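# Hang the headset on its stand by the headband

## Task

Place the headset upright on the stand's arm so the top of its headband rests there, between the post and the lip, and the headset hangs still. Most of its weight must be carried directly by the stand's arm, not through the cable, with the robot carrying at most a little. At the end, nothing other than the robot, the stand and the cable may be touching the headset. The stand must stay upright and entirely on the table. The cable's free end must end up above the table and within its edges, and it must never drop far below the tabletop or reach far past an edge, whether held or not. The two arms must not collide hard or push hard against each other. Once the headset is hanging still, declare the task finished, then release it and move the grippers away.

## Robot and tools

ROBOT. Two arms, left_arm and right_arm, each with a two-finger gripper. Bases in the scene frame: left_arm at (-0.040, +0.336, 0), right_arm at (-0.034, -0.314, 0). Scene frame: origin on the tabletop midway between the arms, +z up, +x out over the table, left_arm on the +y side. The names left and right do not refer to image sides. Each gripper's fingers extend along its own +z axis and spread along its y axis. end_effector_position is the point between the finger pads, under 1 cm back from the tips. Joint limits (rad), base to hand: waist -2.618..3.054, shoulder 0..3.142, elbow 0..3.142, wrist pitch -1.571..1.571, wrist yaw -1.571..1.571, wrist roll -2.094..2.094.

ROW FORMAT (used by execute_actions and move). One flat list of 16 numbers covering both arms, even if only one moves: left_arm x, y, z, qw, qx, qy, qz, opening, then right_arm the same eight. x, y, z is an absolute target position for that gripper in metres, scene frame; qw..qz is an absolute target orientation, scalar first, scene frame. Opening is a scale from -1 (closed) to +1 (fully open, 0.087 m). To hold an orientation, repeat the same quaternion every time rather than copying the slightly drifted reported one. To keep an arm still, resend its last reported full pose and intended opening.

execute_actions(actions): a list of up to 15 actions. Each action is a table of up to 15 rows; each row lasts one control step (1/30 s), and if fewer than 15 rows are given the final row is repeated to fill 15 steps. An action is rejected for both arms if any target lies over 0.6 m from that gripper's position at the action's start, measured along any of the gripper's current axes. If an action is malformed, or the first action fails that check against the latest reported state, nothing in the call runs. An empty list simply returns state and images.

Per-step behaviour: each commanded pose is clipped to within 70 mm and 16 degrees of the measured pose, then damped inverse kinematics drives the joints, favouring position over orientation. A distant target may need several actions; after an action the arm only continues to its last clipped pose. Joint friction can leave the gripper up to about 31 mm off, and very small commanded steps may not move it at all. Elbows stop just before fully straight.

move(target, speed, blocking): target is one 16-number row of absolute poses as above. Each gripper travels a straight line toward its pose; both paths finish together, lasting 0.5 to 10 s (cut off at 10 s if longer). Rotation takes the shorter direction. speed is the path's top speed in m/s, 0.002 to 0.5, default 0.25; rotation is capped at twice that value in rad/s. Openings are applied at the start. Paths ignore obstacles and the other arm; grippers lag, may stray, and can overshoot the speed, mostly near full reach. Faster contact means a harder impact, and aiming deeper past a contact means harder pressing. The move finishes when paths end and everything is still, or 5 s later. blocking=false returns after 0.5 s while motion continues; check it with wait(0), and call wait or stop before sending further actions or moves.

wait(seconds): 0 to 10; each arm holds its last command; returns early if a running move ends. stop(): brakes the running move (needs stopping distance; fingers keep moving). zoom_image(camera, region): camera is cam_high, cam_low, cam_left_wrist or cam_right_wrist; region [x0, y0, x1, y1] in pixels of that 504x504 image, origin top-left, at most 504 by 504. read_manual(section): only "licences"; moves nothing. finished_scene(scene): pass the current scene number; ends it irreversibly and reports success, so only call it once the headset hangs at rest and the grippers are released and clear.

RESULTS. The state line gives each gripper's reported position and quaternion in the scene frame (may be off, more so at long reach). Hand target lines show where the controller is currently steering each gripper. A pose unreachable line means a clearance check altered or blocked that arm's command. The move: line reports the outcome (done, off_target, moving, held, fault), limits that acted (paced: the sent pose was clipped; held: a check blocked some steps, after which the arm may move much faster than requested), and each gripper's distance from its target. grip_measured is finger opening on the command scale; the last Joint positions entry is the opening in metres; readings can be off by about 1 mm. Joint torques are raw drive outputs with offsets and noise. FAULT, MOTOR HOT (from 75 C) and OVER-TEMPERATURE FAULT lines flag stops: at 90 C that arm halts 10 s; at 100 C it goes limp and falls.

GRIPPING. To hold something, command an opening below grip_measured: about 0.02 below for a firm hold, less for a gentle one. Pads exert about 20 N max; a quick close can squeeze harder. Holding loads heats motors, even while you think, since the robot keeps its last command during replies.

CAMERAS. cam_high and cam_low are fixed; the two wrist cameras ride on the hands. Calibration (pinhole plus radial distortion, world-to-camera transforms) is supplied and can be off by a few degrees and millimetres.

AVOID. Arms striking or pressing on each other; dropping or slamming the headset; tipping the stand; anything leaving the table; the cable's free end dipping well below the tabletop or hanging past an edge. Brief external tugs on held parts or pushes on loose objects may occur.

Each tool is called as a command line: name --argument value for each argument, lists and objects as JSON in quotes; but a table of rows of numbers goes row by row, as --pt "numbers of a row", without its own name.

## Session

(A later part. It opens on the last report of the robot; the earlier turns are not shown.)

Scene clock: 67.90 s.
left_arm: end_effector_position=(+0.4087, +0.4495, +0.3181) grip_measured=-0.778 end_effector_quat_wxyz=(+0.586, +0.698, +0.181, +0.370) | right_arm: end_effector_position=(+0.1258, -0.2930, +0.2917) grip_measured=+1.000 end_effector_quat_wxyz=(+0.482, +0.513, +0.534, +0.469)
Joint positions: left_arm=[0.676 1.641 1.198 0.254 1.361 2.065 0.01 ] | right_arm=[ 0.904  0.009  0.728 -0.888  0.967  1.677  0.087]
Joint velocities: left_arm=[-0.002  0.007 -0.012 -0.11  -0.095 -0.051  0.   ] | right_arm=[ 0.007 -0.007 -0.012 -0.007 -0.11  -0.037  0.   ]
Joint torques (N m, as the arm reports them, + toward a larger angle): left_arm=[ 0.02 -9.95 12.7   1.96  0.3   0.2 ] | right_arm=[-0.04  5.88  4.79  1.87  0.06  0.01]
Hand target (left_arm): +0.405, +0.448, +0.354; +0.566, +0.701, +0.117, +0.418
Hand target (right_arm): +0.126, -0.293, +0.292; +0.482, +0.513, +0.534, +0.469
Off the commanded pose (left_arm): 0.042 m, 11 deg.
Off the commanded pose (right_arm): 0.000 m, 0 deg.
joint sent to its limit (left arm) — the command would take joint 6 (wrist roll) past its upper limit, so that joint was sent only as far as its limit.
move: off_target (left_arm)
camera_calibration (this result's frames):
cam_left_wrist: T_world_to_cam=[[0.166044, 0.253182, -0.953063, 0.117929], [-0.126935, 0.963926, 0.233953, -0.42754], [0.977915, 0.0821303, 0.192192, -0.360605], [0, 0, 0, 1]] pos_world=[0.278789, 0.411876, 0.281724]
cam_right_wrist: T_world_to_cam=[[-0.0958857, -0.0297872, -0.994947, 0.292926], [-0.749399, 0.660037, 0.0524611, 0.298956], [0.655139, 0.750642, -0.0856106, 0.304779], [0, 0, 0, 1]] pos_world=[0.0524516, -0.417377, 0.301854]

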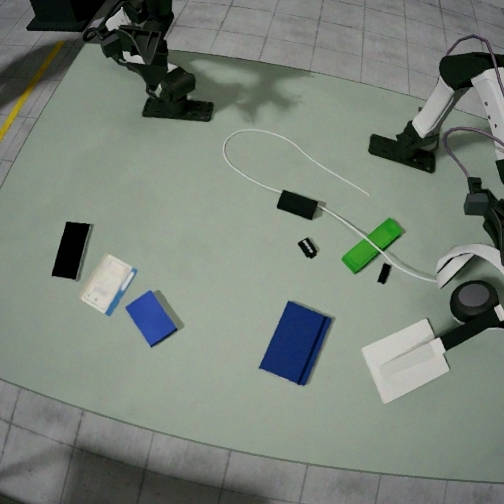

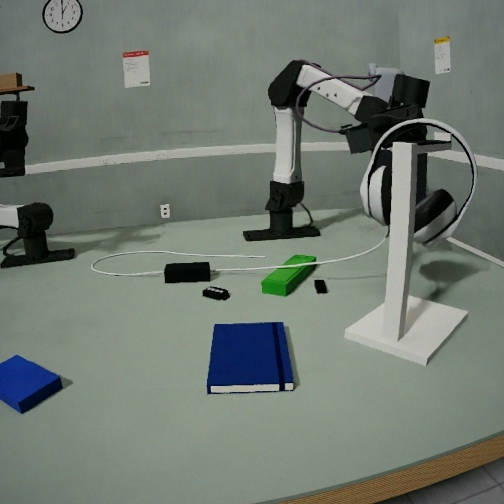

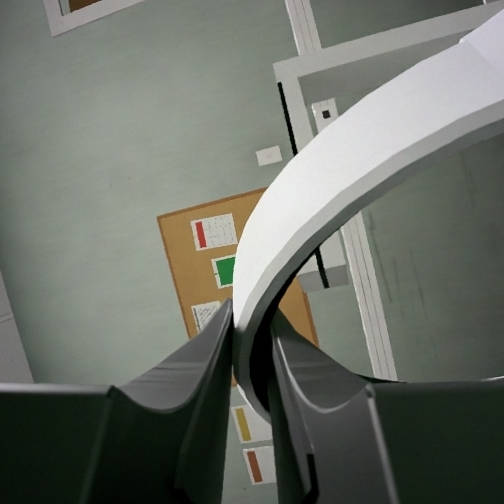

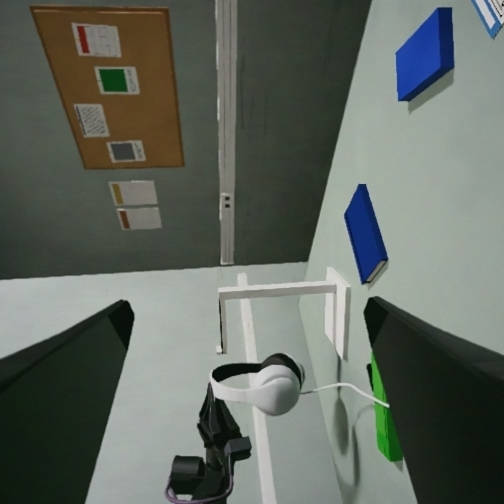

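move --target '[0.47,0.41,0.375,0.571,0.688,0,0.446,-0.95,0.126,-0.293,0.292,0.482,0.513,0.534,0.469,1]' --speed 0.06

move --target '[0.50,0.365,0.37,0.571,0.688,0,0.446,-0.95,0.126,-0.293,0.292,0.482,0.513,0.534,0.469,1]' --speed 0.05

Scene clock: 76.37 s.
left_arm: end_effector_position=(+0.4723, +0.4162, +0.3328) grip_measured=-0.778 end_effector_quat_wxyz=(+0.590, +0.703, +0.066, +0.392) | right_arm: end_effector_position=(+0.1258, -0.2930, +0.2917) grip_measured=+1.000 end_effector_quat_wxyz=(+0.482, +0.513, +0.534, +0.469)
Joint positions: left_arm=[0.544 1.879 1.423 0.475 1.367 2.045 0.01 ] | right_arm=[ 0.904  0.009  0.728 -0.888  0.967  1.677  0.087]
Joint velocities: left_arm=[-0.007  0.022  0.007  0.007  0.081 -0.139 -0.001] | right_arm=[-0.007 -0.002 -0.017 -0.022  0.022 -0.007  0.   ]
Joint torques (N m, as the arm reports them, + toward a larger angle): left_arm=[ -1.07 -12.81  12.69   2.01   0.02   0.16] | right_arm=[-0.1   5.9   4.82  1.87  0.05  0.02]
Hand target (left_arm): +0.467, +0.409, +0.372; +0.567, +0.695, +0.001, +0.443
Hand target (right_arm): +0.126, -0.293, +0.292; +0.482, +0.513, +0.534, +0.469
Off the commanded pose (left_arm): 0.043 m, 10 deg.
Off the commanded pose (right_arm): 0.000 m, 0 deg.
move: off_target (left_arm)
camera_calibration (this result's frames):
cam_left_wrist: T_world_to_cam=[[0.355304, 0.30344, -0.884129, -0.00343657], [-0.0395784, 0.94988, 0.3101, -0.451538], [0.933913, -0.0751874, 0.349505, -0.388926], [0, 0, 0, 1]] pos_world=[0.346572, 0.400707, 0.272915]
cam_right_wrist: T_world_to_cam=[[-0.0958857, -0.0297872, -0.994947, 0.292926], [-0.749399, 0.660037, 0.0524611, 0.298956], [0.655139, 0.750642, -0.0856106, 0.304779], [0, 0, 0, 1]] pos_world=[0.0524516, -0.417377, 0.301854]

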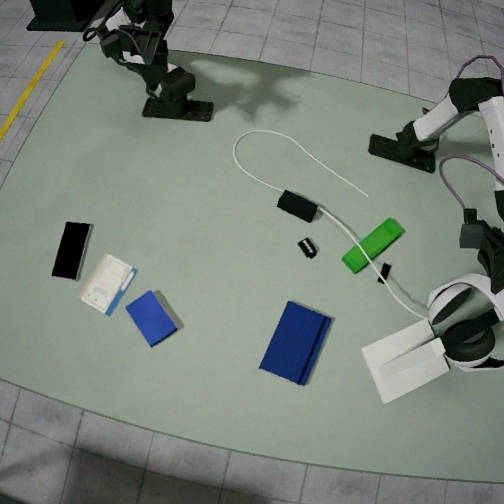

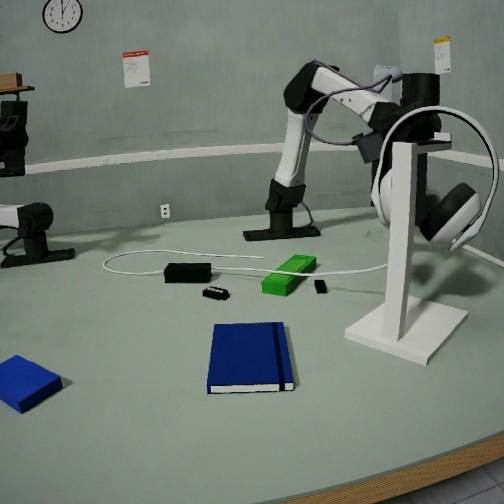

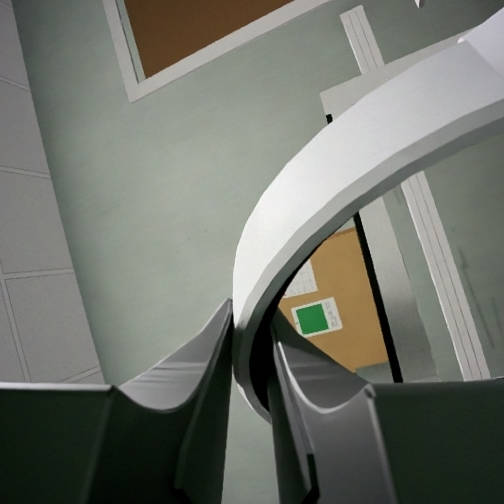

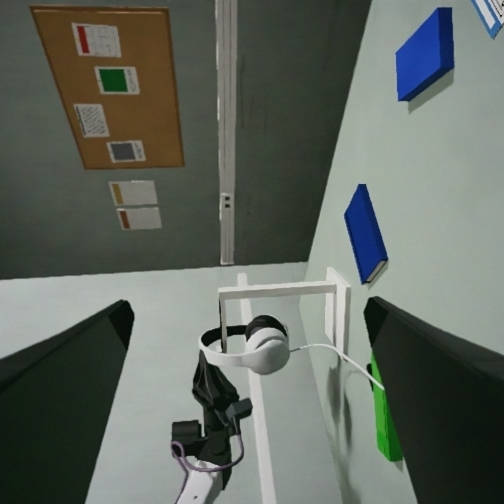

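Scene clock: 78.43 s.
left_arm: end_effector_position=(+0.5012, +0.3685, +0.3252) grip_measured=-0.778 end_effector_quat_wxyz=(+0.594, +0.705, +0.067, +0.383) | right_arm: end_effector_position=(+0.1258, -0.2930, +0.2917) grip_measured=+1.000 end_effector_quat_wxyz=(+0.482, +0.513, +0.534, +0.469)
Joint positions: left_arm=[0.416 1.917 1.458 0.451 1.253 2.056 0.01 ] | right_arm=[ 0.904  0.009  0.728 -0.888  0.967  1.677  0.087]
Joint velocities: left_arm=[-0.002  0.002  0.002 -0.051 -0.007  0.066  0.   ] | right_arm=[-0.012  0.022  0.002  0.022  0.037  0.007  0.   ]
Joint torques (N m, as the arm reports them, + toward a larger angle): left_arm=[ -0.97 -13.45  12.85   2.14  -0.03   0.3 ] | right_arm=[-0.03  5.93  4.82  1.86  0.05  0.01]
Hand target (left_arm): +0.496, +0.364, +0.369; +0.571, +0.690, +0.001, +0.445
Hand target (right_arm): +0.126, -0.293, +0.292; +0.482, +0.513, +0.534, +0.469
Off the commanded pose (left_arm): 0.045 m, 11 deg.
Off the commanded pose (right_arm): 0.000 m, 0 deg.
joint sent to its limit (left arm) — the command would take joint 6 (wrist roll) past its upper limit, so that joint was sent only as far as its limit.
move: off_target (left_arm)
camera_calibration (this result's frames):
cam_left_wrist: T_world_to_cam=[[0.345744, 0.294613, -0.890878, 0.00429762], [-0.0213889, 0.951659, 0.306412, -0.411289], [0.938085, -0.0868852, 0.335332, -0.410057], [0, 0, 0, 1]] pos_world=[0.374385, 0.354513, 0.267358]
cam_right_wrist: T_world_to_cam=[[-0.0958857, -0.0297872, -0.994947, 0.292926], [-0.749399, 0.660037, 0.0524611, 0.298956], [0.655139, 0.750642, -0.0856106, 0.304779], [0, 0, 0, 1]] pos_world=[0.0524516, -0.417377, 0.301854]

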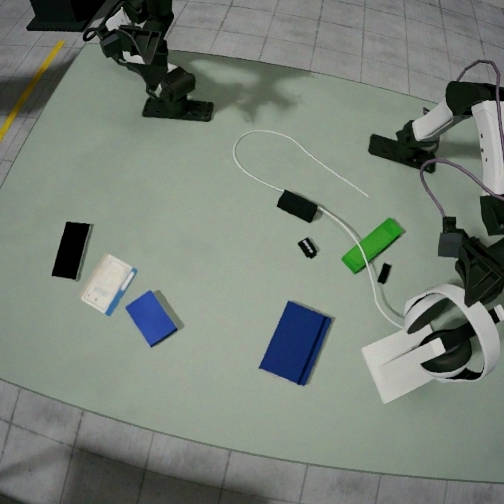

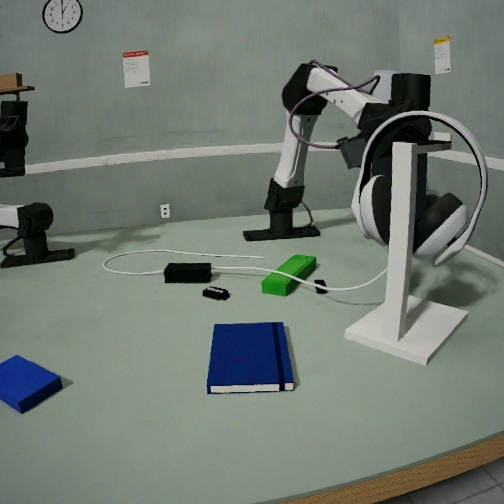

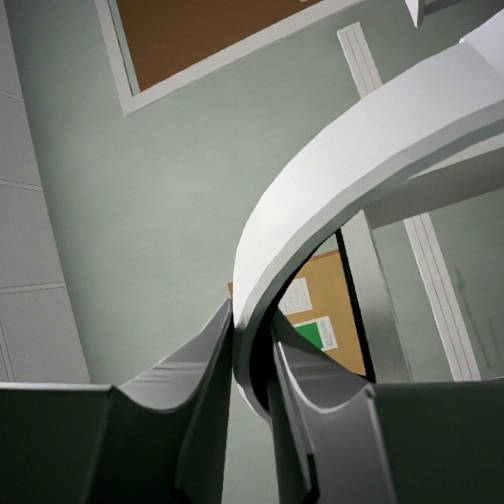

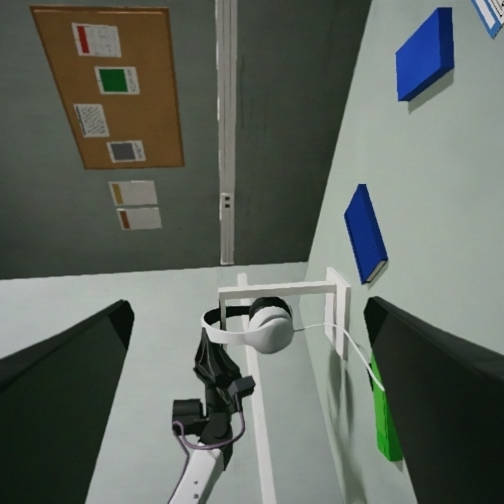

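move --target '[0.492,0.368,0.31,0.571,0.688,0,0.446,-0.95,0.126,-0.293,0.292,0.482,0.513,0.534,0.469,1]' --speed 0.04

zoom_image --camera "cam_low" --region '[324, 90, 504, 270]'

zoom_image --camera "cam_high" --region '[344, 240, 504, 400]'

Scene clock: 85.47 s.
left_arm: end_effector_position=(+0.4986, +0.3678, +0.2899) grip_measured=-0.778 end_effector_quat_wxyz=(+0.586, +0.700, +0.046, +0.406) | right_arm: end_effector_position=(+0.1258, -0.2930, +0.2917) grip_measured=+1.000 end_effector_quat_wxyz=(+0.482, +0.513, +0.534, +0.469)
Joint positions: left_arm=[0.416 1.962 1.333 0.68  1.25  2.062 0.01 ] | right_arm=[ 0.904  0.009  0.728 -0.888  0.967  1.677  0.087]
Joint velocities: left_arm=[ 0.002  0.002 -0.012  0.11   0.007 -0.022  0.   ] | right_arm=[-0.007 -0.007 -0.002 -0.007 -0.007 -0.051  0.   ]
Joint torques (N m, as the arm reports them, + toward a larger angle): left_arm=[  0.17 -13.3    7.64   2.06   0.07   0.24] | right_arm=[-0.07  5.85  4.77  1.87  0.05  0.01]
Hand target (left_arm): +0.491, +0.367, +0.309; +0.570, +0.691, +0.001, +0.444
Hand target (right_arm): +0.126, -0.293, +0.292; +0.482, +0.513, +0.534, +0.469
Off the commanded pose (left_arm): 0.021 m, 7 deg.
Off the commanded pose (right_arm): 0.000 m, 0 deg.
joint sent to its limit (left arm) — the command would take joint 6 (wrist roll) past its upper limit, so that joint was sent only as far as its limit.
move: off_target (left_arm)
camera_calibration (this result's frames):
cam_left_wrist: T_world_to_cam=[[0.397576, 0.316918, -0.861102, -0.0687127], [-0.0438124, 0.943946, 0.327179, -0.391903], [0.916523, -0.0923517, 0.389175, -0.398674], [0, 0, 0, 1]] pos_world=[0.375542, 0.354894, 0.224208]
cam_right_wrist: T_world_to_cam=[[-0.0958857, -0.0297872, -0.994947, 0.292926], [-0.749399, 0.660037, 0.0524611, 0.298956], [0.655139, 0.750642, -0.0856106, 0.304779], [0, 0, 0, 1]] pos_world=[0.0524516, -0.417377, 0.301854]

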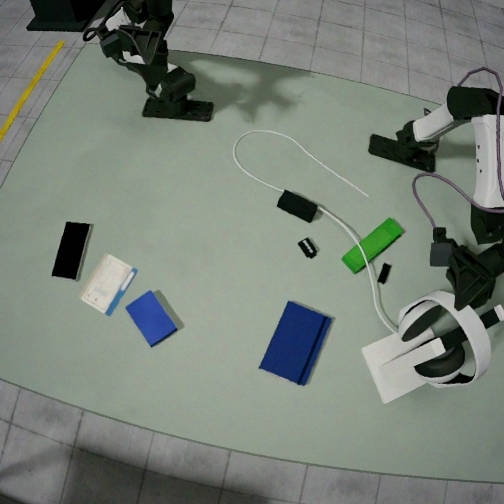

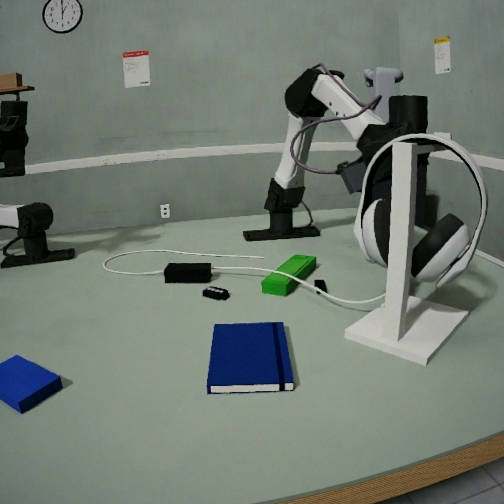

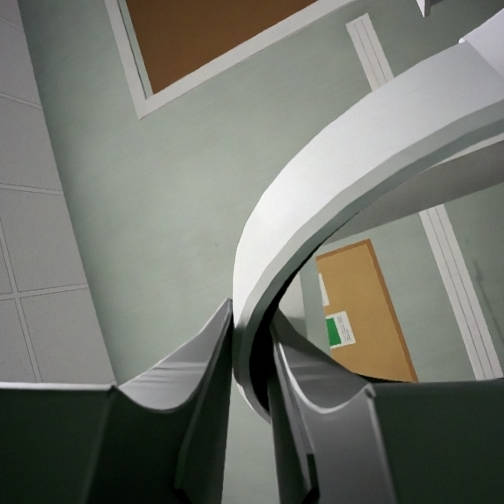

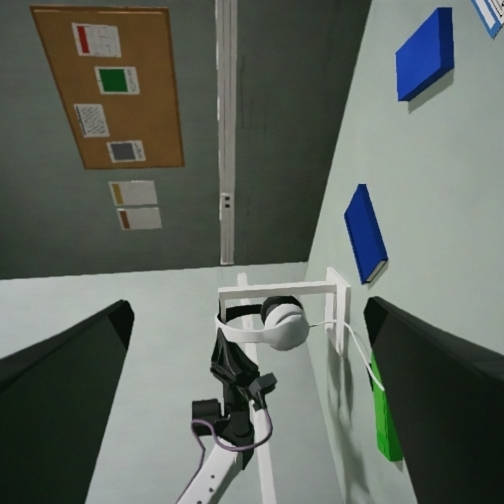

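Region (324, 90, 504, 270) of cam_low's 504x504 image, scaled by 2.800, with more detail than that image has.

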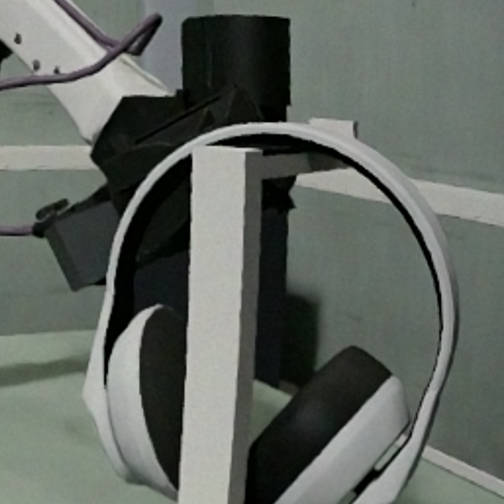

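Region (344, 240, 504, 400) of cam_high's 504x504 image, scaled by 3.150, with more detail than that image has.

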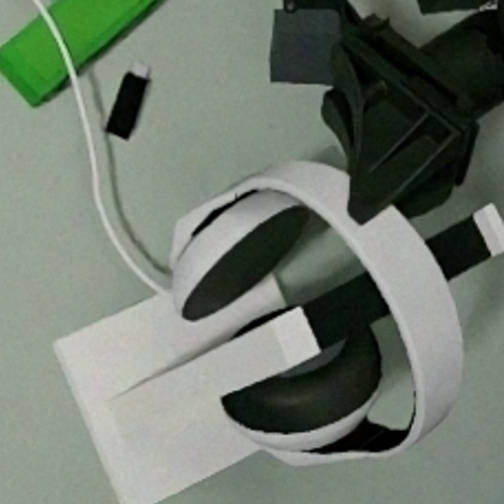

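Good. Release, lowering a bit more this time.

move --target '[0.495,0.368,0.288,0.575,0.692,0.02,0.435,-0.25,0.126,-0.293,0.292,0.482,0.513,0.534,0.469,1]' --speed 0.03

move --target '[0.41,0.46,0.275,0.575,0.692,0.02,0.435,-0.25,0.126,-0.293,0.292,0.482,0.513,0.534,0.469,1]' --speed 0.07

wait --seconds 10

Scene clock: 90.30 s.
left_arm: end_effector_position=(+0.4952, +0.3669, +0.2967) grip_measured=-0.250 end_effector_quat_wxyz=(+0.577, +0.693, +0.021, +0.431) | right_arm: end_effector_position=(+0.1258, -0.2930, +0.2917) grip_measured=+1.000 end_effector_quat_wxyz=(+0.482, +0.513, +0.534, +0.469)
Joint positions: left_arm=[0.416 1.964 1.315 0.768 1.247 2.069 0.033] | right_arm=[ 0.904  0.009  0.728 -0.888  0.967  1.677  0.087]
Joint velocities: left_arm=[-0.012  0.022 -0.022  0.022 -0.022  0.051  0.   ] | right_arm=[-0.027  0.007 -0.002  0.066  0.007 -0.051  0.   ]
Joint torques (N m, as the arm reports them, + toward a larger angle): left_arm=[ -0.3  -11.05   6.06   1.5   -0.09   0.03] | right_arm=[-0.06  5.89  4.81  1.87  0.06  0.01]
Hand target (left_arm): +0.495, +0.368, +0.288; +0.575, +0.693, +0.020, +0.435
Hand target (right_arm): +0.126, -0.293, +0.292; +0.482, +0.513, +0.534, +0.469
Off the commanded pose (left_arm): 0.009 m, 1 deg.
Off the commanded pose (right_arm): 0.000 m, 0 deg.
move: done
camera_calibration (this result's frames):
cam_left_wrist: T_world_to_cam=[[0.455075, 0.341434, -0.822393, -0.110251], [-0.0707571, 0.934512, 0.348829, -0.382986], [0.887638, -0.100553, 0.449431, -0.398873], [0, 0, 0, 1]] pos_world=[0.377128, 0.355441, 0.222193]
cam_right_wrist: T_world_to_cam=[[-0.0958857, -0.0297872, -0.994947, 0.292926], [-0.749399, 0.660037, 0.0524611, 0.298956], [0.655139, 0.750642, -0.0856106, 0.304779], [0, 0, 0, 1]] pos_world=[0.0524516, -0.417377, 0.301854]

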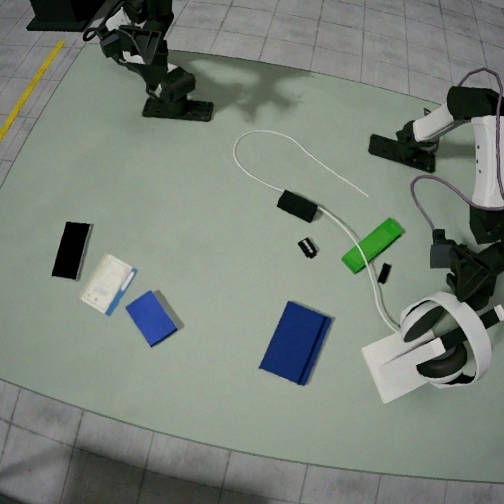

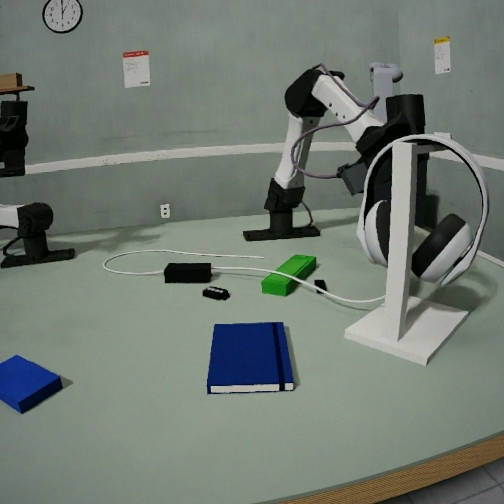

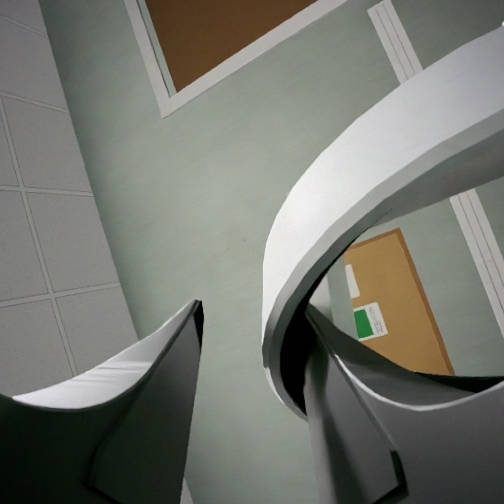

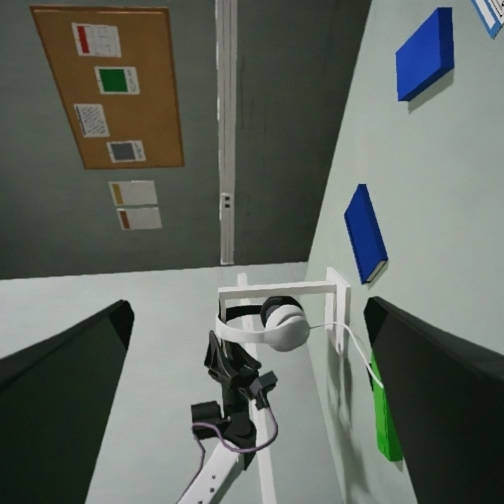

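Scene clock: 93.07 s.
left_arm: end_effector_position=(+0.4097, +0.4584, +0.2853) grip_measured=-0.250 end_effector_quat_wxyz=(+0.562, +0.700, +0.014, +0.441) | right_arm: end_effector_position=(+0.1258, -0.2930, +0.2917) grip_measured=+1.000 end_effector_quat_wxyz=(+0.482, +0.513, +0.534, +0.469)
Joint positions: left_arm=[0.713 1.938 1.125 1.284 1.527 1.745 0.033] | right_arm=[ 0.904  0.009  0.728 -0.888  0.967  1.677  0.087]
Joint velocities: left_arm=[-0.002  0.051  0.002  0.095 -0.007 -0.095 -0.   ] | right_arm=[ 0.002 -0.002  0.017 -0.066 -0.051 -0.066  0.   ]
Joint torques (N m, as the arm reports them, + toward a larger angle): left_arm=[-0.04 -9.49  4.96  0.97 -0.22 -0.16] | right_arm=[-0.1   5.93  4.78  1.86  0.05  0.02]
Hand target (left_arm): +0.408, +0.459, +0.274; +0.567, +0.700, +0.023, +0.433
Hand target (right_arm): +0.126, -0.293, +0.292; +0.482, +0.513, +0.534, +0.469
Off the commanded pose (left_arm): 0.010 m, 2 deg.
Off the commanded pose (right_arm): 0.000 m, 0 deg.
move: done
camera_calibration (this result's frames):
cam_left_wrist: T_world_to_cam=[[0.46151, 0.376712, -0.803179, -0.136255], [-0.0897214, 0.920541, 0.380203, -0.465414], [0.882586, -0.103405, 0.458638, -0.307896], [0, 0, 0, 1]] pos_world=[0.29287, 0.447924, 0.208728]
cam_right_wrist: T_world_to_cam=[[-0.0958857, -0.0297872, -0.994947, 0.292926], [-0.749399, 0.660037, 0.0524611, 0.298956], [0.655139, 0.750642, -0.0856106, 0.304779], [0, 0, 0, 1]] pos_world=[0.0524516, -0.417377, 0.301854]

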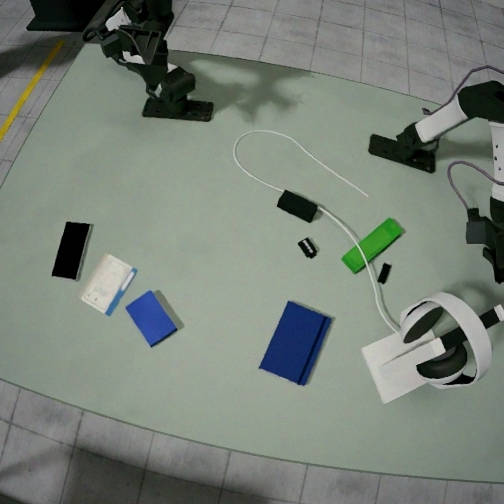

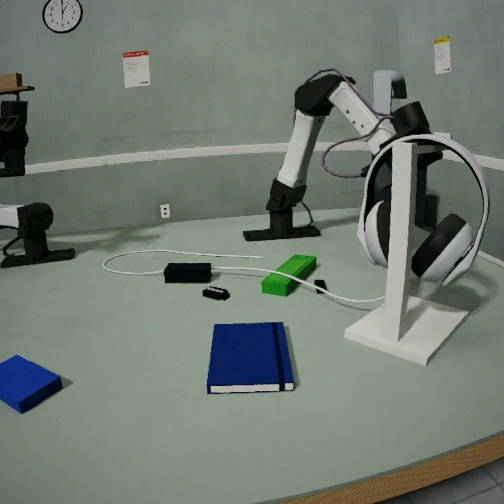

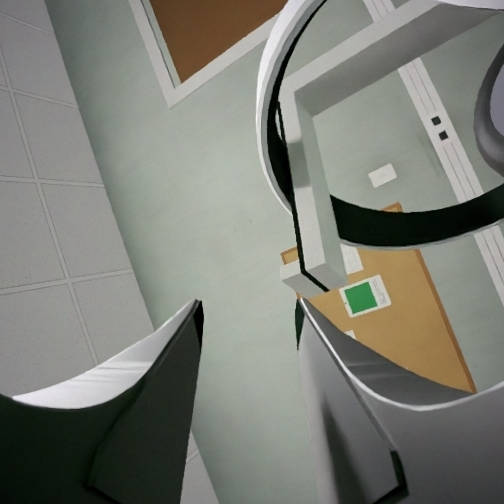

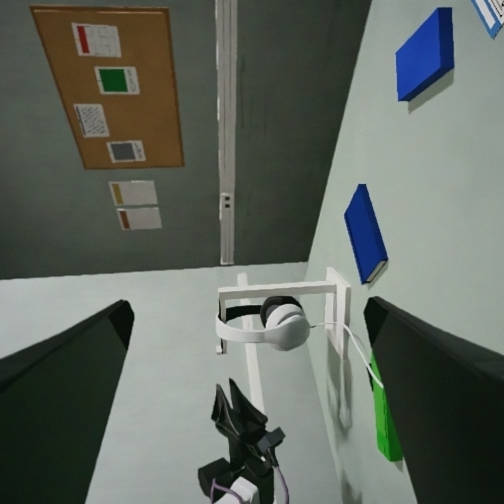

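Scene clock: 103.07 s.
left_arm: end_effector_position=(+0.4101, +0.4587, +0.2838) grip_measured=-0.250 end_effector_quat_wxyz=(+0.563, +0.700, +0.016, +0.440) | right_arm: end_effector_position=(+0.1258, -0.2930, +0.2917) grip_measured=+1.000 end_effector_quat_wxyz=(+0.482, +0.513, +0.534, +0.469)
Joint positions: left_arm=[0.713 1.946 1.125 1.305 1.527 1.727 0.033] | right_arm=[ 0.904  0.009  0.728 -0.888  0.967  1.677  0.087]
Joint velocities: left_arm=[ 0.002  0.007 -0.002 -0.037  0.022 -0.051 -0.   ] | right_arm=[-0.007 -0.017 -0.002  0.037 -0.037  0.066  0.   ]
Joint torques (N m, as the arm reports them, + toward a larger angle): left_arm=[-0.05 -9.98  4.95  0.99 -0.23 -0.17] | right_arm=[-0.05  5.89  4.76  1.87  0.05  0.02]
Hand target (left_arm): +0.408, +0.459, +0.274; +0.567, +0.700, +0.023, +0.433
Hand target (right_arm): +0.126, -0.293, +0.292; +0.482, +0.513, +0.534, +0.469
Off the commanded pose (left_arm): 0.009 m, 2 deg.
Off the commanded pose (right_arm): 0.000 m, 0 deg.
wait: 10.00 s; at rest by 0.20 s
camera_calibration (this result's frames):
cam_left_wrist: T_world_to_cam=[[0.459301, 0.374072, -0.805675, -0.134873], [-0.0882839, 0.921738, 0.37763, -0.465463], [0.883882, -0.102318, 0.45638, -0.307868], [0, 0, 0, 1]] pos_world=[0.292973, 0.447987, 0.207614]
cam_right_wrist: T_world_to_cam=[[-0.0958857, -0.0297872, -0.994947, 0.292926], [-0.749399, 0.660037, 0.0524611, 0.298956], [0.655139, 0.750642, -0.0856106, 0.304779], [0, 0, 0, 1]] pos_world=[0.0524516, -0.417377, 0.301854]

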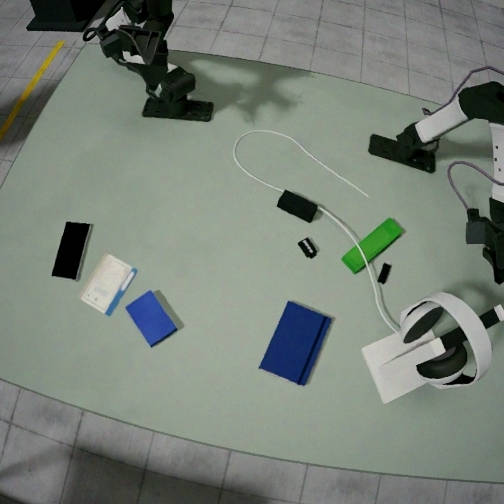

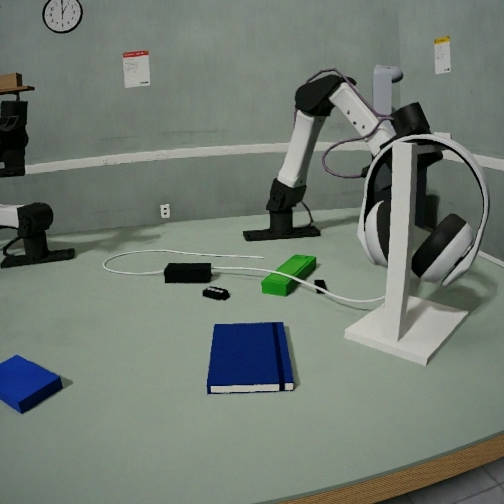

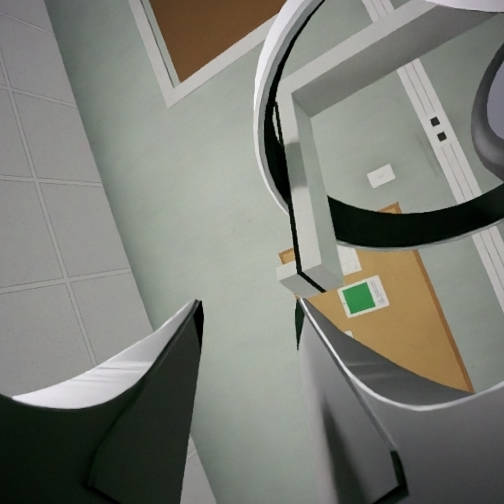

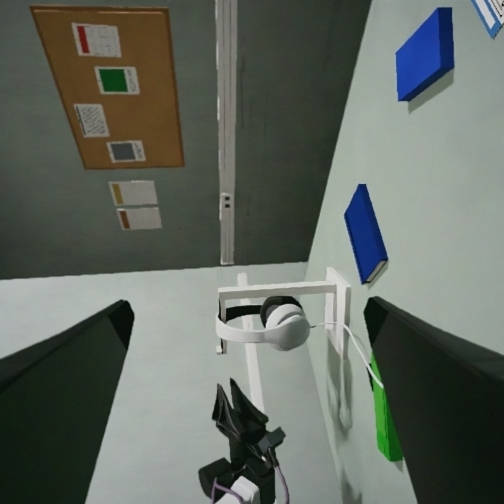

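finished_scene --scene 2

The scene is finished: the task was done.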